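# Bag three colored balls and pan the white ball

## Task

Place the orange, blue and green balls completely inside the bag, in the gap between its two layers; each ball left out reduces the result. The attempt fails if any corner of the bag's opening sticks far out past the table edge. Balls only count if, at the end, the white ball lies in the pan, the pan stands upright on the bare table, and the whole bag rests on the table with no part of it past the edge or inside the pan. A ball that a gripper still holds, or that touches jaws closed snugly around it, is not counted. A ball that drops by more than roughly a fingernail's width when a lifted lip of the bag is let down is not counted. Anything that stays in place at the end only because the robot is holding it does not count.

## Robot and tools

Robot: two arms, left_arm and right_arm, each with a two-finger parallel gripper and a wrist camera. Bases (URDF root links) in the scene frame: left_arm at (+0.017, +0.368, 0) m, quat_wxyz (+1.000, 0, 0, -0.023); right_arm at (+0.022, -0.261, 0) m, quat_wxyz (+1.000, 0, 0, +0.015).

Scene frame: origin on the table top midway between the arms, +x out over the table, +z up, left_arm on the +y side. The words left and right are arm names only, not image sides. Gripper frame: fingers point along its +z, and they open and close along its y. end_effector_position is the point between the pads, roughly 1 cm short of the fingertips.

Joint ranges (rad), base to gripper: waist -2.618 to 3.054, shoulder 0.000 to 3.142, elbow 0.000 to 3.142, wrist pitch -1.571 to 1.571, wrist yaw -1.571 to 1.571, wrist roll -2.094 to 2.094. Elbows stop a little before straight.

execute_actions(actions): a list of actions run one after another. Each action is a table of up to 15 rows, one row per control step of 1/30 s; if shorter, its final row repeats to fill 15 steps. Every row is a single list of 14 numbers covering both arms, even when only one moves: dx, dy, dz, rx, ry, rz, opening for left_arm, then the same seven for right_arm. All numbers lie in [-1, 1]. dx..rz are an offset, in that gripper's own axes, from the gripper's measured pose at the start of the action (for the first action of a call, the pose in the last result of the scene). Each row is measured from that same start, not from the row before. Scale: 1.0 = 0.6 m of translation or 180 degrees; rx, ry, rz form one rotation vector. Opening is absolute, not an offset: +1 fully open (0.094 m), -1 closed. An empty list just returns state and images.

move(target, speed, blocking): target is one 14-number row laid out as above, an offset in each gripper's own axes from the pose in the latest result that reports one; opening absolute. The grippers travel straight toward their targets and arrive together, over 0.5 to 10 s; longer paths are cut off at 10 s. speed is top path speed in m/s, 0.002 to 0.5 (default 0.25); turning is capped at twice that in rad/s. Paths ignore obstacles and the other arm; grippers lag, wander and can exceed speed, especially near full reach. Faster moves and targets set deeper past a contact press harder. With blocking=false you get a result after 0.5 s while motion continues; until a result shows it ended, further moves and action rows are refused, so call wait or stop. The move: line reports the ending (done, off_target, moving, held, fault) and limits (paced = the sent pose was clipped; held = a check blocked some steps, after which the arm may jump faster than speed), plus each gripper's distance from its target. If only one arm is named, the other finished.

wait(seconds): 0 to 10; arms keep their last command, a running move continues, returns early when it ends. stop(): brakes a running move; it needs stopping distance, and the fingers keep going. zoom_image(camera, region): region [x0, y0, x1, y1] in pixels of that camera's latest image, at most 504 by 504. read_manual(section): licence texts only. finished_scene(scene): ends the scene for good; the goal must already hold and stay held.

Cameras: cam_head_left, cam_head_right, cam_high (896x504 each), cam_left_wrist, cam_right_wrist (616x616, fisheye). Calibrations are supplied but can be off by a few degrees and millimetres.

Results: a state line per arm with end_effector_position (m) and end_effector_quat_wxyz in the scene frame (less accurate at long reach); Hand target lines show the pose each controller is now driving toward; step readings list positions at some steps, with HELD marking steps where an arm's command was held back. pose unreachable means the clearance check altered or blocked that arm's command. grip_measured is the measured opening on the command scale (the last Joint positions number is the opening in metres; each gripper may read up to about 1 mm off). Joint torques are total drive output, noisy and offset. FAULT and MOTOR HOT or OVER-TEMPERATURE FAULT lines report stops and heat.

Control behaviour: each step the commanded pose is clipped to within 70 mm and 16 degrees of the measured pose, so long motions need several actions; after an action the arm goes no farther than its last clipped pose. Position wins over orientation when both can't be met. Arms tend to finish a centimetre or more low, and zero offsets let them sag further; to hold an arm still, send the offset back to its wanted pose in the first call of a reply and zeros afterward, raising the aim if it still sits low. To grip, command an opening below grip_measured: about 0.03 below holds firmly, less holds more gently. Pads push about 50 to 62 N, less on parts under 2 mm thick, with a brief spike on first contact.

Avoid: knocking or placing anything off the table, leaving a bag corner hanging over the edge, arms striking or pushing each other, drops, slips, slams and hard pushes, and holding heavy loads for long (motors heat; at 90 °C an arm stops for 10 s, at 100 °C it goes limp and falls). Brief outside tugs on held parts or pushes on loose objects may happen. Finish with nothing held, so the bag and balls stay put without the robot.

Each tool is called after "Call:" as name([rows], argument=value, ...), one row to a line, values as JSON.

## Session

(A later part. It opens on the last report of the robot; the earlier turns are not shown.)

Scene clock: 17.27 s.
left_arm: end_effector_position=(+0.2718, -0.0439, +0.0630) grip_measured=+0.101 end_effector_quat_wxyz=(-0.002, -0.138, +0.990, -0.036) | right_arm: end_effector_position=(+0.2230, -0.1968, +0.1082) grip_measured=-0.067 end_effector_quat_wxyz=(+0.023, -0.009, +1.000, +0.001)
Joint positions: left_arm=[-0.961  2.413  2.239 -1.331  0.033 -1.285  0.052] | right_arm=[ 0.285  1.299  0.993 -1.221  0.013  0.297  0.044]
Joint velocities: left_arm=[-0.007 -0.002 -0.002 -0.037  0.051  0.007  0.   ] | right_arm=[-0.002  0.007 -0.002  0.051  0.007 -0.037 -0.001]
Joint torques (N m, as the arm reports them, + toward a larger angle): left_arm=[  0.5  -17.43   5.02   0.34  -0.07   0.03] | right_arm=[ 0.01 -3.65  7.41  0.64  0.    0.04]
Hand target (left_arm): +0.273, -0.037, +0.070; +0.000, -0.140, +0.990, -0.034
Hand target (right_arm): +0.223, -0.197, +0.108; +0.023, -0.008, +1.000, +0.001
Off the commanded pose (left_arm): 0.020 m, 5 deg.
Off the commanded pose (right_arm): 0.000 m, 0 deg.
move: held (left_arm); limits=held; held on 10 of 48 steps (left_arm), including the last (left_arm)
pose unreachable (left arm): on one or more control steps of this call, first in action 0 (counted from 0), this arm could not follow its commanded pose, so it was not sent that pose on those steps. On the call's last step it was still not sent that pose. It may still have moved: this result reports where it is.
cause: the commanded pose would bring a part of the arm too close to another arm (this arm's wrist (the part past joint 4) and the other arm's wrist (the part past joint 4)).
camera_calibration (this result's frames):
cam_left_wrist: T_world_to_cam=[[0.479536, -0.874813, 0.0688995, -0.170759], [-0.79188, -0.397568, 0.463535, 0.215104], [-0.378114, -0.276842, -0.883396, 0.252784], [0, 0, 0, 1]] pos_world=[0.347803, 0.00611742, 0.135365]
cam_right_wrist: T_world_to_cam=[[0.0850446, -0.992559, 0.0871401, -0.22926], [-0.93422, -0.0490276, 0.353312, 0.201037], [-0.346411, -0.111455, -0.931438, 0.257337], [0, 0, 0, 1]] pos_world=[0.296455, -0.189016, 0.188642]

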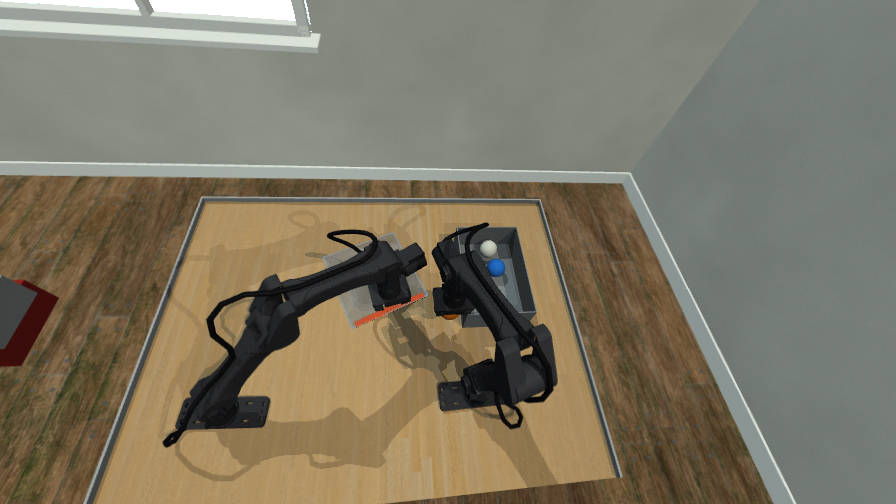

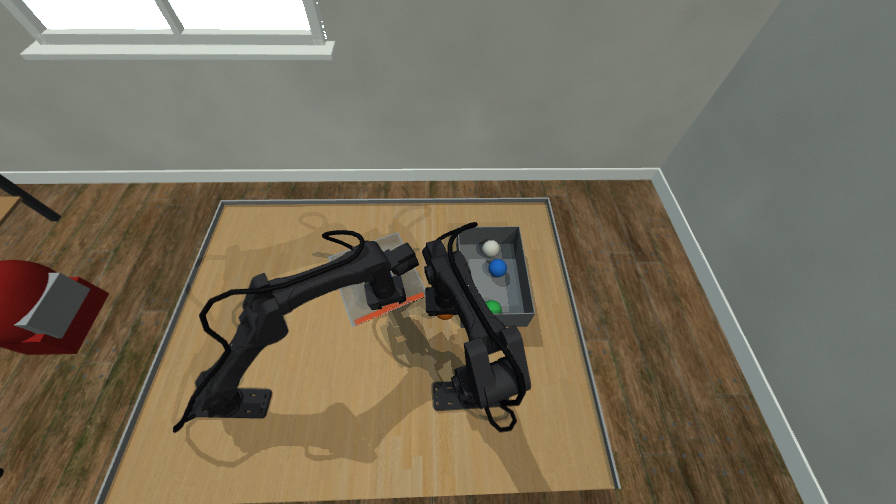

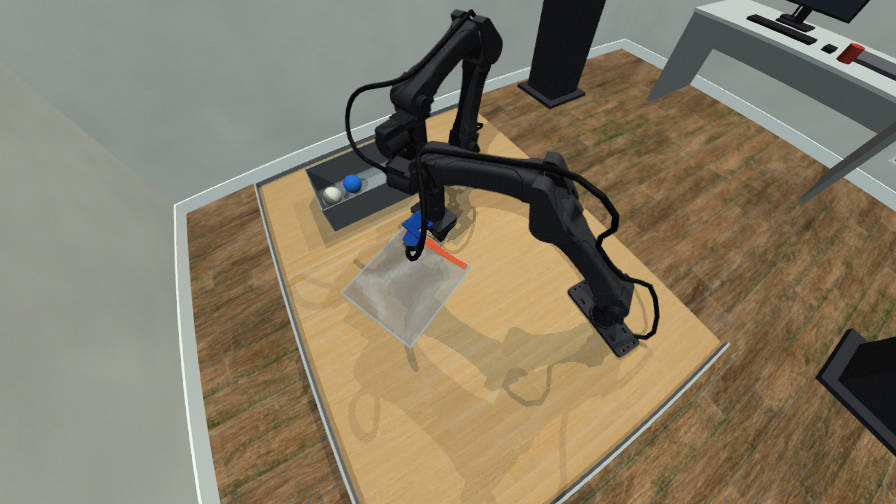

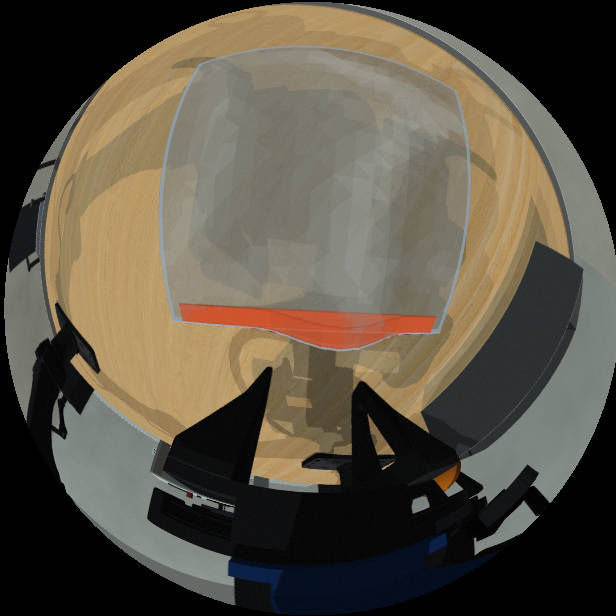

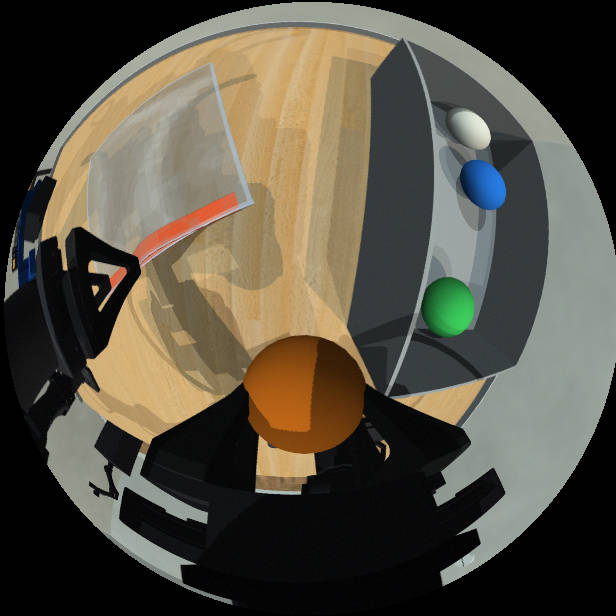

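Call:
move(target=[0,0,0,0,0,0,0.1,0.13,-0.1,-0.06,0,0,0,-0.13])

Call:
move(target=[-0.01,-0.032,0.03,0,0,0.01,0.1,0,0,0,0,0,0,-0.13], speed=0.05)

Scene clock: 18.90 s.
left_arm: end_effector_position=(+0.2716, -0.0440, +0.0630) grip_measured=+0.101 end_effector_quat_wxyz=(-0.002, -0.138, +0.990, -0.037) | right_arm: end_effector_position=(+0.1494, -0.2601, +0.1383) grip_measured=-0.067 end_effector_quat_wxyz=(+0.018, -0.007, +1.000, -0.006)
Joint positions: left_arm=[-0.961  2.413  2.239 -1.331  0.035 -1.285  0.052] | right_arm=[-0.012  0.974  0.932 -1.492  0.012  0.005  0.044]
Joint velocities: left_arm=[-0.007 -0.007 -0.002 -0.007 -0.022  0.051 -0.001] | right_arm=[ 0.002 -0.012  0.002  0.051  0.066 -0.022 -0.   ]
Joint torques (N m, as the arm reports them, + toward a larger angle): left_arm=[  0.05 -15.42   5.69   0.53   0.01   0.01] | right_arm=[-0.74 -2.49  7.21  0.52 -0.06 -0.1 ]
Hand target (left_arm): +0.272, -0.044, +0.063; -0.002, -0.138, +0.990, -0.036
Hand target (right_arm): +0.145, -0.260, +0.141; +0.022, -0.009, +1.000, -0.003
Off the commanded pose (left_arm): 0.000 m, 0 deg.
Off the commanded pose (right_arm): 0.006 m, 1 deg.
move: done
camera_calibration (this result's frames):
cam_left_wrist: T_world_to_cam=[[0.479538, -0.874807, 0.0689708, -0.170777], [-0.791462, -0.397226, 0.464542, 0.214759], [-0.378987, -0.277353, -0.882861, 0.252876], [0, 0, 0, 1]] pos_world=[0.347704, 0.0060473, 0.135268]
cam_right_wrist: T_world_to_cam=[[0.0803655, -0.991808, 0.0992911, -0.289254], [-0.931188, -0.0391704, 0.362428, 0.119386], [-0.35557, -0.121585, -0.926708, 0.250894], [0, 0, 0, 1]] pos_world=[0.223628, -0.251703, 0.217957]

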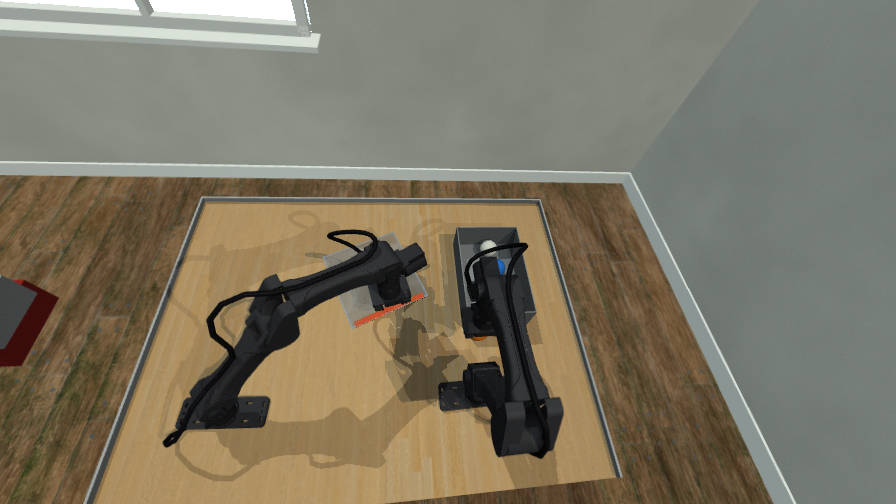

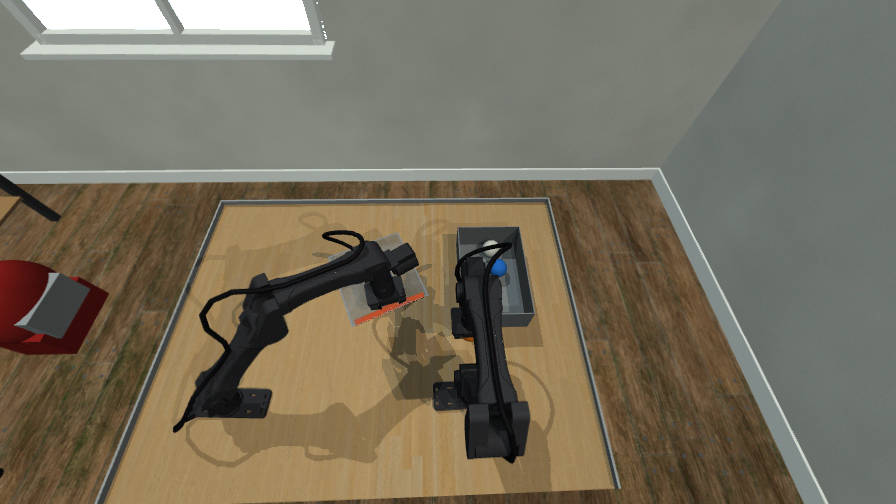

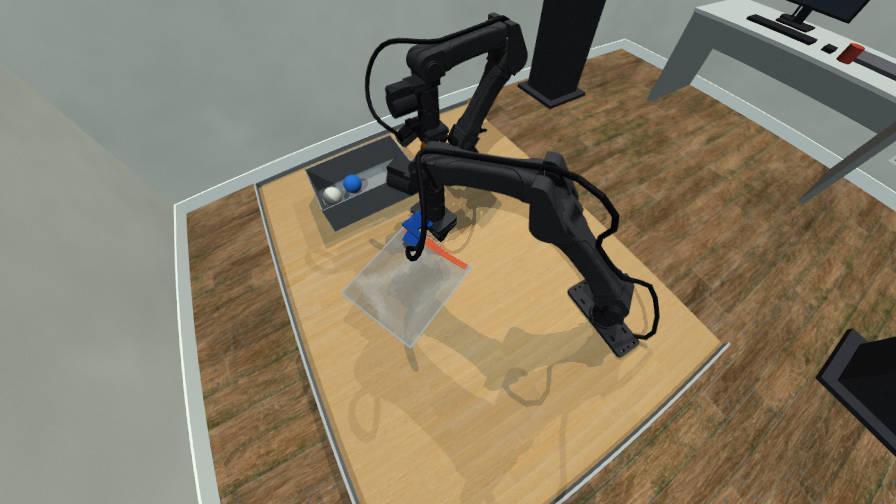

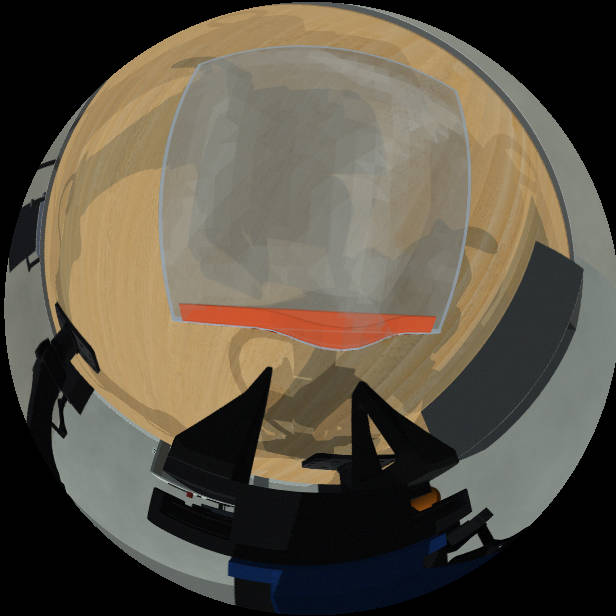

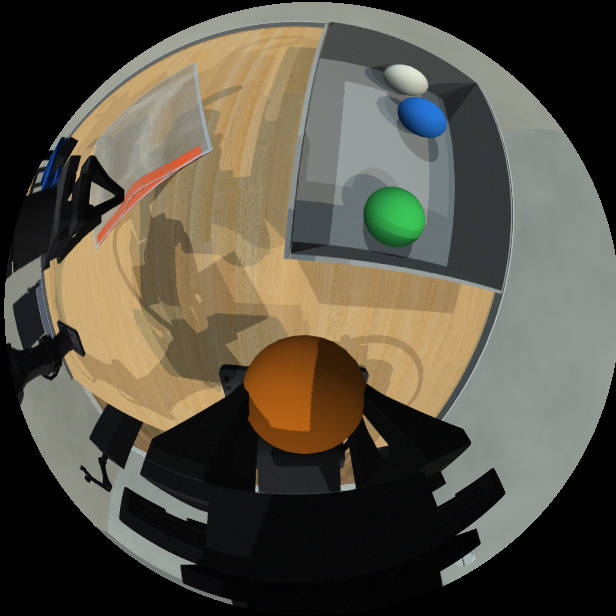

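Scene clock: 19.73 s.
left_arm: end_effector_position=(+0.2824, -0.0615, +0.0412) grip_measured=+0.101 end_effector_quat_wxyz=(-0.002, -0.126, +0.991, -0.038) | right_arm: end_effector_position=(+0.1494, -0.2601, +0.1383) grip_measured=-0.067 end_effector_quat_wxyz=(+0.018, -0.007, +1.000, -0.006)
Joint positions: left_arm=[-0.961  2.536  2.376 -1.343  0.036 -1.261  0.052] | right_arm=[-0.012  0.974  0.932 -1.492  0.012  0.005  0.044]
Joint velocities: left_arm=[-0.007  0.007  0.051 -0.11  -0.007  0.022  0.   ] | right_arm=[ 0.007 -0.002  0.007 -0.022 -0.022 -0.022 -0.   ]
Joint torques (N m, as the arm reports them, + toward a larger angle): left_arm=[ -0.11 -15.74   7.48   0.28  -0.01   0.07] | right_arm=[ 0.06 -0.54  7.3   0.65 -0.01  0.01]
Hand target (left_arm): +0.282, -0.061, +0.046; -0.001, -0.123, +0.992, -0.037
Hand target (right_arm): +0.149, -0.260, +0.138; +0.018, -0.006, +1.000, -0.006
Off the commanded pose (left_arm): 0.005 m, 0 deg.
Off the commanded pose (right_arm): 0.000 m, 0 deg.
move: done
camera_calibration (this result's frames):
cam_left_wrist: T_world_to_cam=[[0.458198, -0.885863, 0.072811, -0.184543], [-0.80191, -0.376657, 0.463756, 0.230734], [-0.3834, -0.27088, -0.882966, 0.234562], [0, 0, 0, 1]] pos_world=[0.359516, -0.0130342, 0.113543]
cam_right_wrist: T_world_to_cam=[[0.0803655, -0.991808, 0.0992911, -0.289254], [-0.931188, -0.0391704, 0.362428, 0.119386], [-0.35557, -0.121585, -0.926708, 0.250894], [0, 0, 0, 1]] pos_world=[0.223628, -0.251703, 0.217957]

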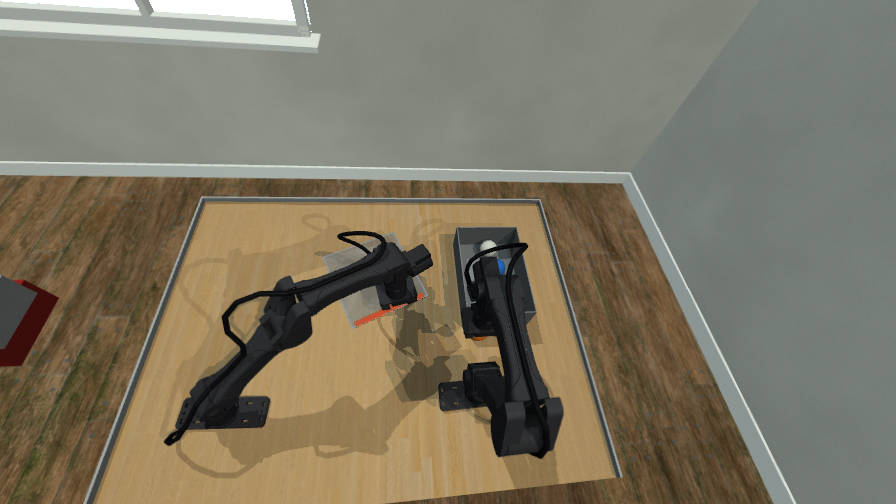

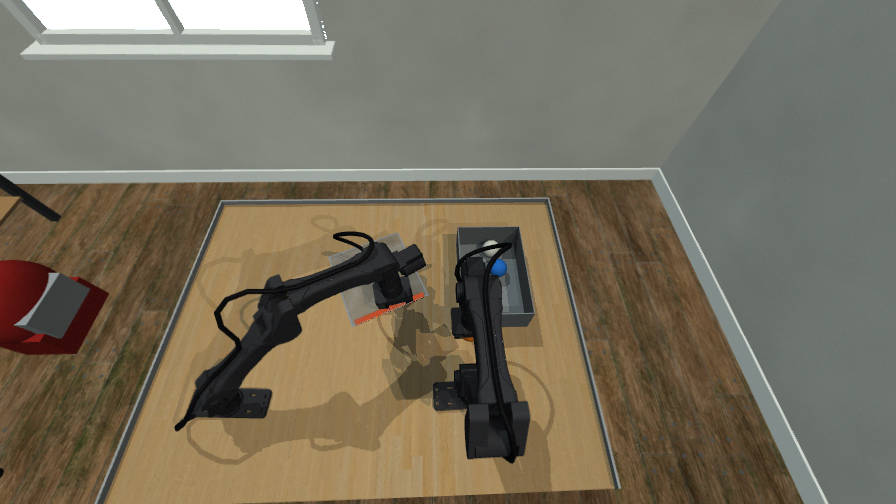

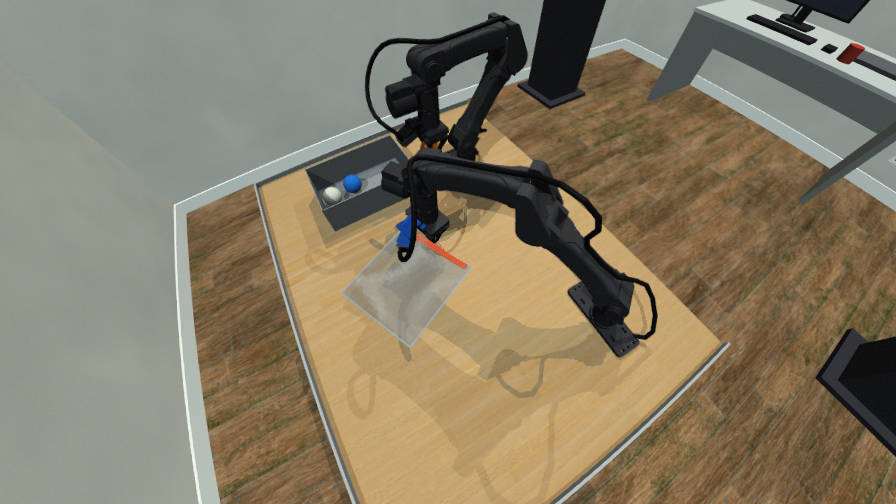

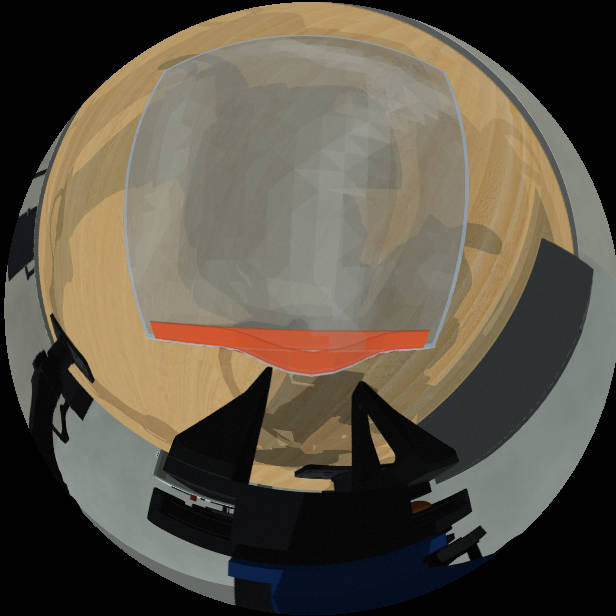

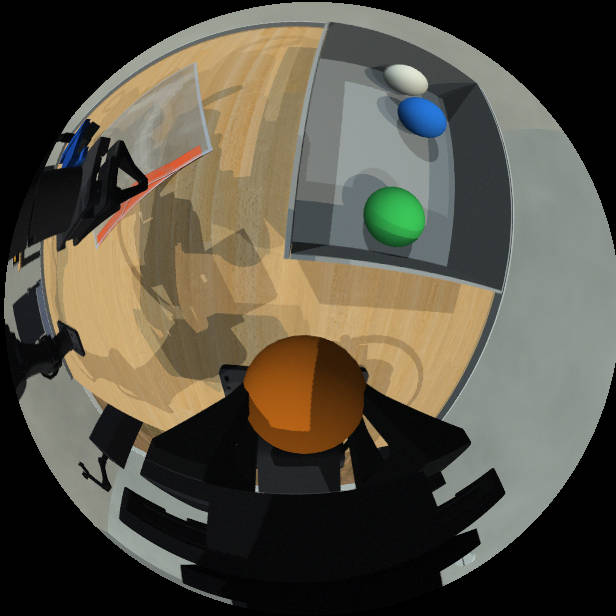

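Centred. Descend.

Call:
move(target=[-0.01,0,0.05,0,0,0,0.1,0,0,0,0,0,0,-0.13], speed=0.03)

Scene clock: 21.50 s.
left_arm: end_effector_position=(+0.2843, -0.0652, +0.0180) grip_measured=+0.101 end_effector_quat_wxyz=(-0.001, -0.124, +0.991, -0.042) | right_arm: end_effector_position=(+0.1494, -0.2601, +0.1383) grip_measured=-0.067 end_effector_quat_wxyz=(+0.018, -0.007, +1.000, -0.006)
Joint positions: left_arm=[-0.961  2.549  2.307 -1.255  0.038 -1.256  0.052] | right_arm=[-0.012  0.974  0.932 -1.492  0.012  0.005  0.044]
Joint velocities: left_arm=[-0.002 -0.012  0.012 -0.022 -0.051  0.022  0.001] | right_arm=[ 0.002 -0.002 -0.017  0.007 -0.022 -0.037  0.001]
Joint torques (N m, as the arm reports them, + toward a larger angle): left_arm=[  0.9  -15.99   4.86   0.71   0.02   0.07] | right_arm=[ 0.02 -0.51  7.28  0.64  0.    0.01]
Hand target (left_arm): +0.289, -0.062, +0.011; -0.002, -0.126, +0.991, -0.038
Hand target (right_arm): +0.149, -0.260, +0.138; +0.018, -0.007, +1.000, -0.006
Off the commanded pose (left_arm): 0.008 m, 0 deg.
Off the commanded pose (right_arm): 0.000 m, 0 deg.
move: done
camera_calibration (this result's frames):
cam_left_wrist: T_world_to_cam=[[0.453878, -0.887539, 0.0791792, -0.186045], [-0.804602, -0.370032, 0.464427, 0.242841], [-0.382898, -0.274501, -0.882065, 0.213426], [0, 0, 0, 1]] pos_world=[0.361552, -0.0166775, 0.0902045]
cam_right_wrist: T_world_to_cam=[[0.0803655, -0.991808, 0.0992911, -0.289254], [-0.931188, -0.0391704, 0.362428, 0.119386], [-0.35557, -0.121585, -0.926708, 0.250894], [0, 0, 0, 1]] pos_world=[0.223628, -0.251703, 0.217957]

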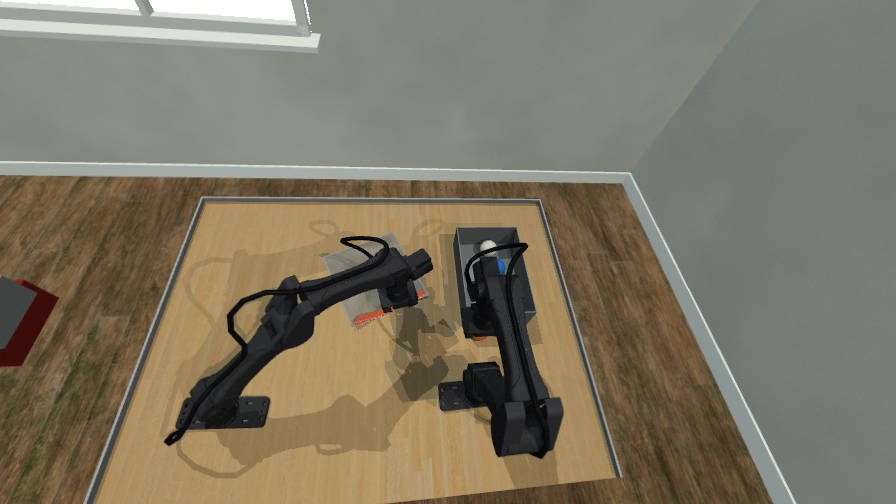

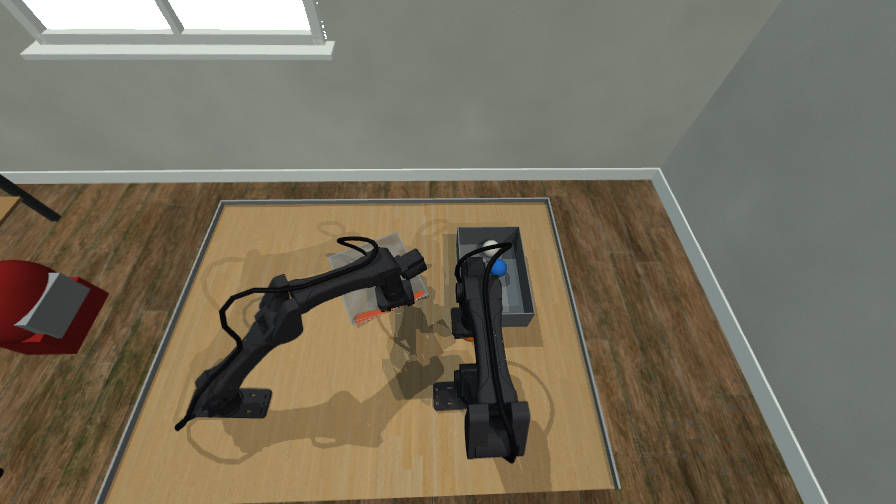

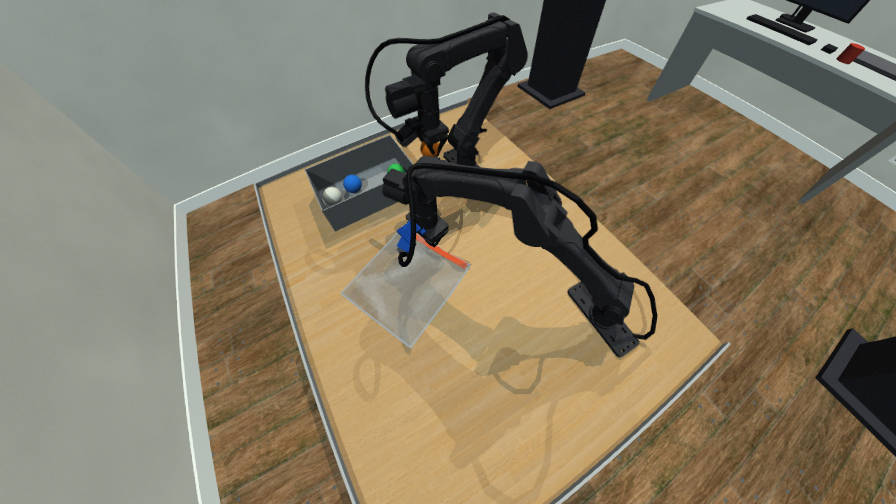

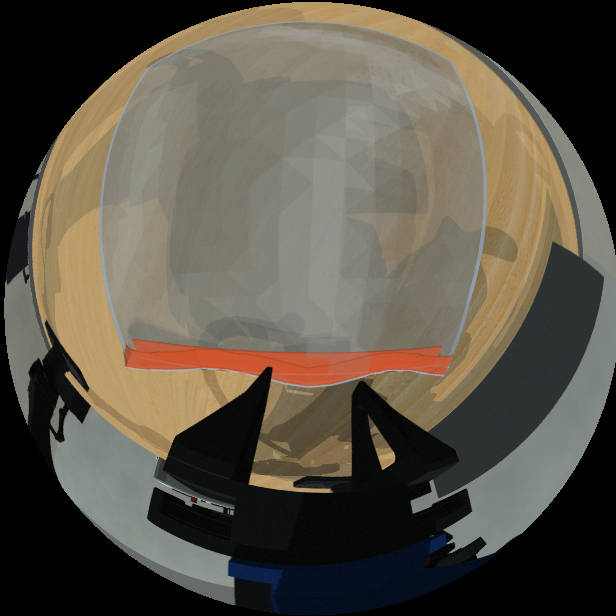

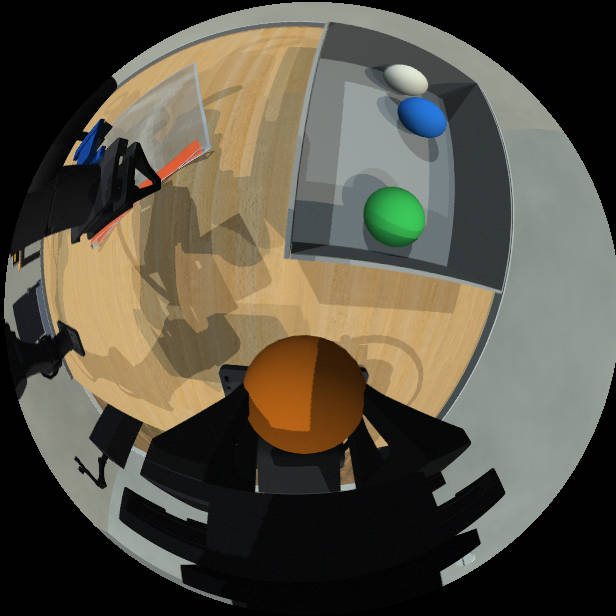

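Tips are on the lip. Close, then lift.

Call:
move(target=[0,0,0,0,0,0,-1,0,0,0,0,0,0,-0.13])

Call:
move(target=[-0.02,0,-0.09,0,0,0,-1,0,0,0,0,0,0,-0.13], speed=0.04)

Scene clock: 22.50 s.
left_arm: end_effector_position=(+0.2843, -0.0655, +0.0181) grip_measured=-0.988 end_effector_quat_wxyz=(-0.002, -0.123, +0.991, -0.042) | right_arm: end_effector_position=(+0.1494, -0.2601, +0.1383) grip_measured=-0.067 end_effector_quat_wxyz=(+0.018, -0.007, +1.000, -0.006)
Joint positions: left_arm=[-0.961  2.549  2.307 -1.254  0.039 -1.256  0.001] | right_arm=[-0.012  0.974  0.932 -1.492  0.012  0.005  0.044]
Joint velocities: left_arm=[-0.017  0.002 -0.002 -0.081 -0.007  0.081  0.001] | right_arm=[-0.007  0.007  0.002  0.007  0.081  0.022  0.001]
Joint torques (N m, as the arm reports them, + toward a larger angle): left_arm=[  0.01 -16.44   5.63   0.52  -0.01  -0.02] | right_arm=[ 0.02 -0.53  7.26  0.66  0.    0.  ]
Hand target (left_arm): +0.284, -0.065, +0.018; -0.001, -0.123, +0.991, -0.042
Hand target (right_arm): +0.149, -0.260, +0.138; +0.018, -0.007, +1.000, -0.006
Off the commanded pose (left_arm): 0.000 m, 0 deg.
Off the commanded pose (right_arm): 0.000 m, 0 deg.
move: done
camera_calibration (this result's frames):
cam_left_wrist: T_world_to_cam=[[0.453507, -0.88765, 0.0800524, -0.18617], [-0.80453, -0.369076, 0.465312, 0.2427], [-0.383489, -0.275427, -0.881519, 0.213441], [0, 0, 0, 1]] pos_world=[0.361541, -0.0168914, 0.0901249]
cam_right_wrist: T_world_to_cam=[[0.0803655, -0.991808, 0.0992911, -0.289254], [-0.931188, -0.0391704, 0.362428, 0.119386], [-0.35557, -0.121585, -0.926708, 0.250894], [0, 0, 0, 1]] pos_world=[0.223628, -0.251703, 0.217957]

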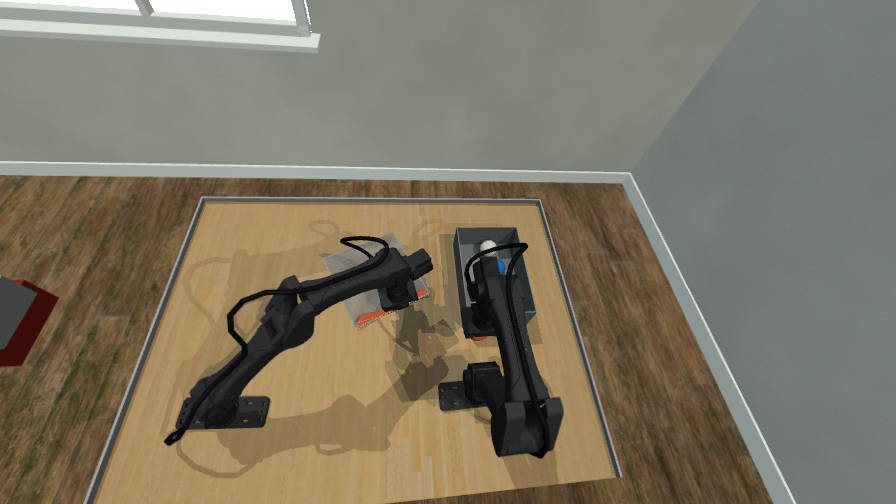

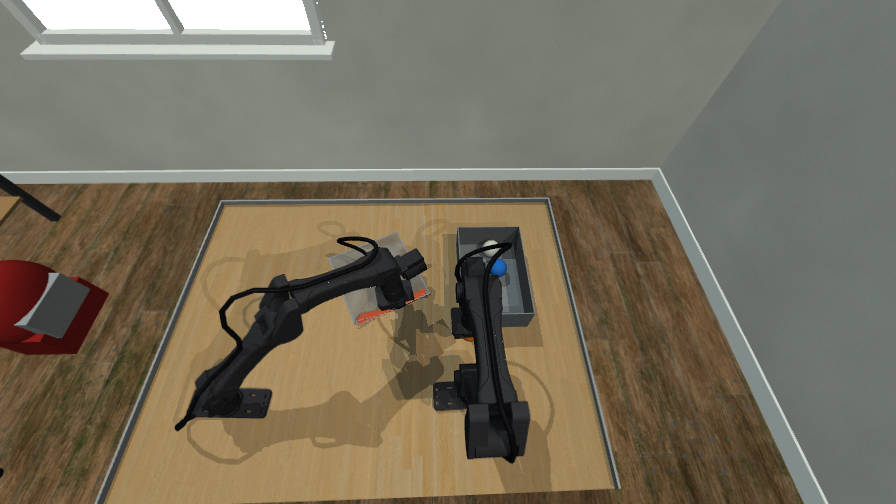

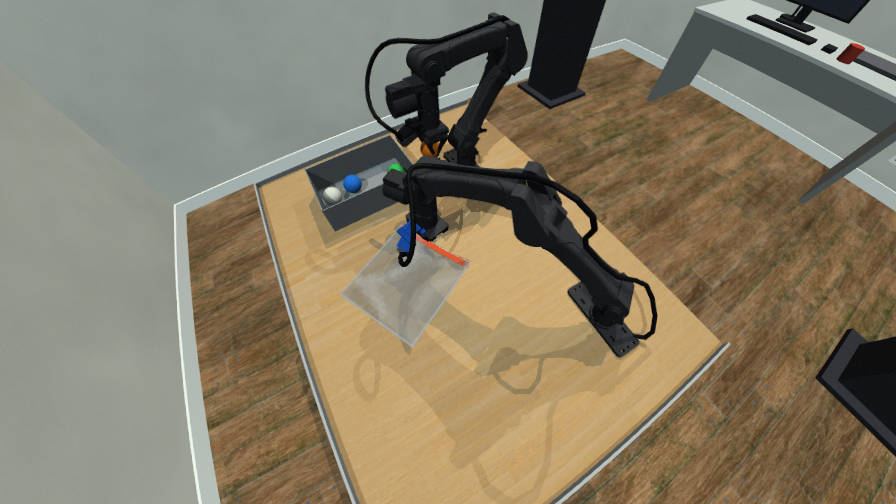

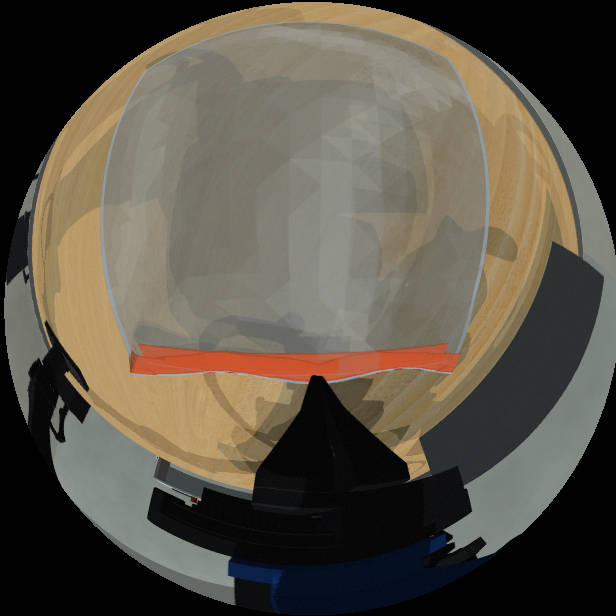

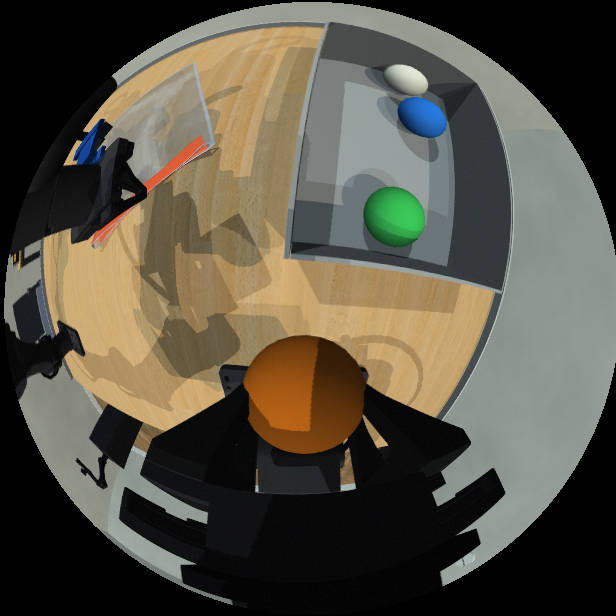

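Scene clock: 24.53 s.
left_arm: end_effector_position=(+0.2915, -0.0617, +0.0682) grip_measured=-0.988 end_effector_quat_wxyz=(-0.002, -0.122, +0.992, -0.043) | right_arm: end_effector_position=(+0.1494, -0.2601, +0.1383) grip_measured=-0.067 end_effector_quat_wxyz=(+0.018, -0.007, +1.000, -0.006)
Joint positions: left_arm=[-0.944  2.607  2.618 -1.505  0.041 -1.236  0.001] | right_arm=[-0.012  0.974  0.932 -1.492  0.012  0.005  0.044]
Joint velocities: left_arm=[-0.007  0.012  0.002 -0.051 -0.11  -0.037 -0.001] | right_arm=[-0.022 -0.012  0.007 -0.051 -0.007 -0.022  0.   ]
Joint torques (N m, as the arm reports them, + toward a larger angle): left_arm=[  0.77 -15.95   7.37   0.33   0.03   0.07] | right_arm=[ 0.02 -0.55  7.24  0.63 -0.01  0.01]
Hand target (left_arm): +0.295, -0.059, +0.072; -0.001, -0.123, +0.991, -0.043
Hand target (right_arm): +0.149, -0.260, +0.138; +0.018, -0.007, +1.000, -0.006
Off the commanded pose (left_arm): 0.007 m, 0 deg.
Off the commanded pose (right_arm): 0.000 m, 0 deg.
move: done
camera_calibration (this result's frames):
cam_left_wrist: T_world_to_cam=[[0.450999, -0.888707, 0.0824582, -0.18963], [-0.805673, -0.365617, 0.466063, 0.22704], [-0.384046, -0.276628, -0.880901, 0.261487], [0, 0, 0, 1]] pos_world=[0.368866, -0.0131817, 0.140166]
cam_right_wrist: T_world_to_cam=[[0.0803655, -0.991808, 0.0992911, -0.289254], [-0.931188, -0.0391704, 0.362428, 0.119386], [-0.35557, -0.121585, -0.926708, 0.250894], [0, 0, 0, 1]] pos_world=[0.223628, -0.251703, 0.217957]

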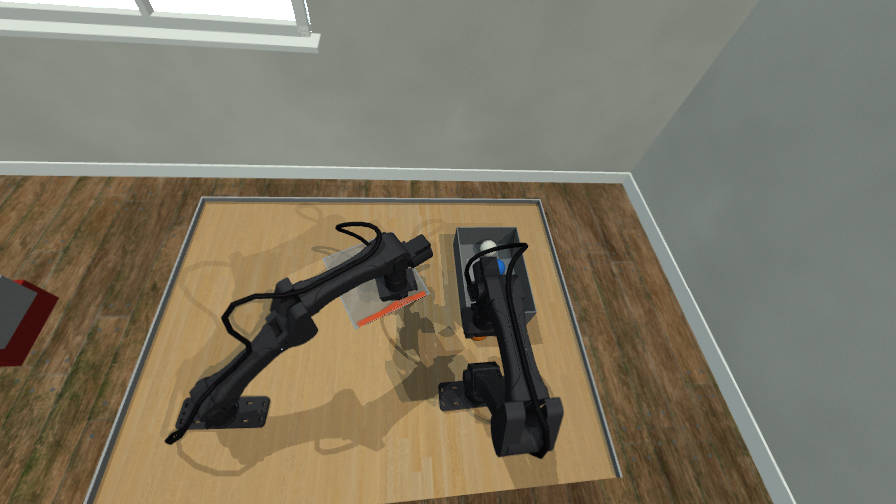

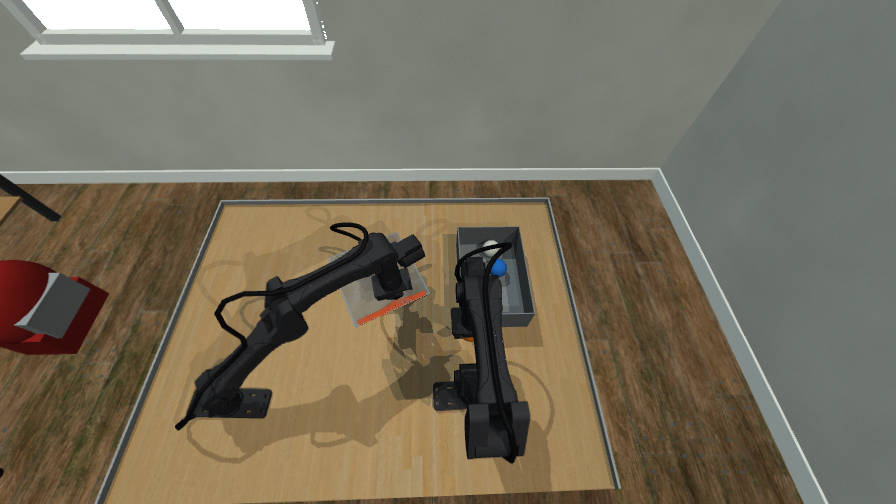

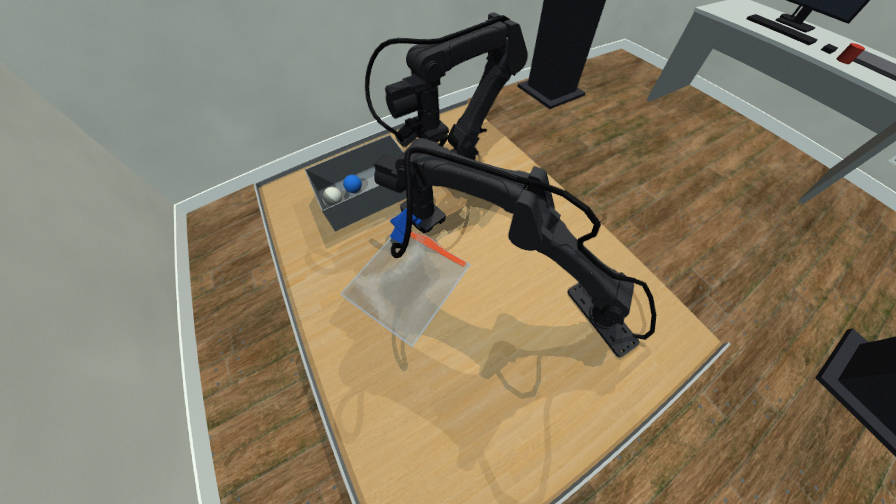

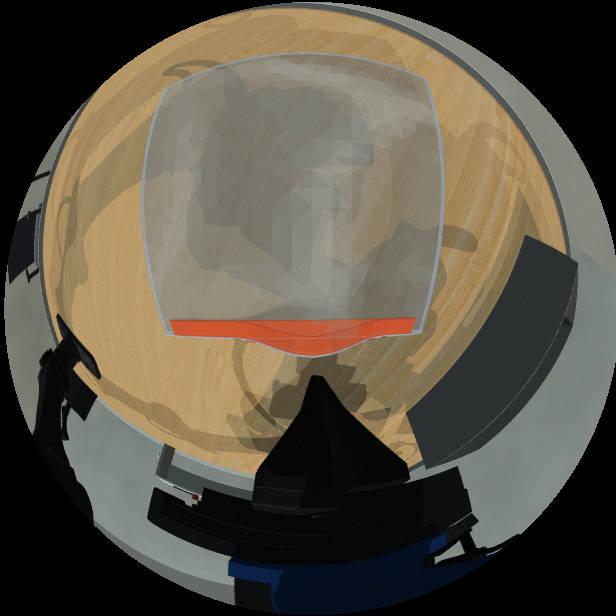

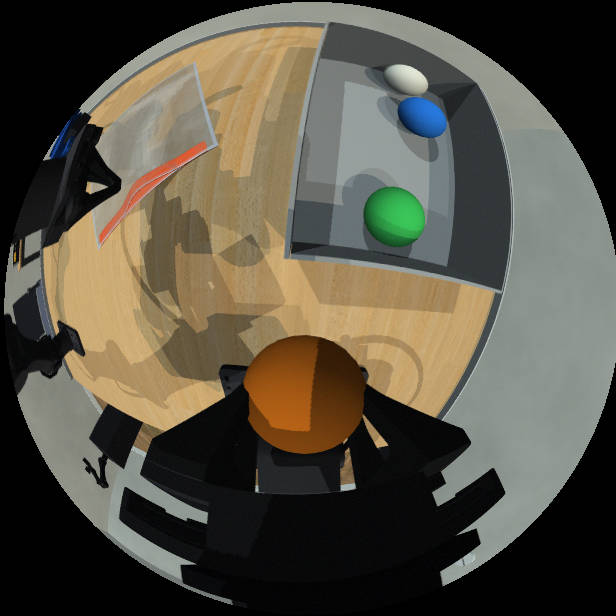

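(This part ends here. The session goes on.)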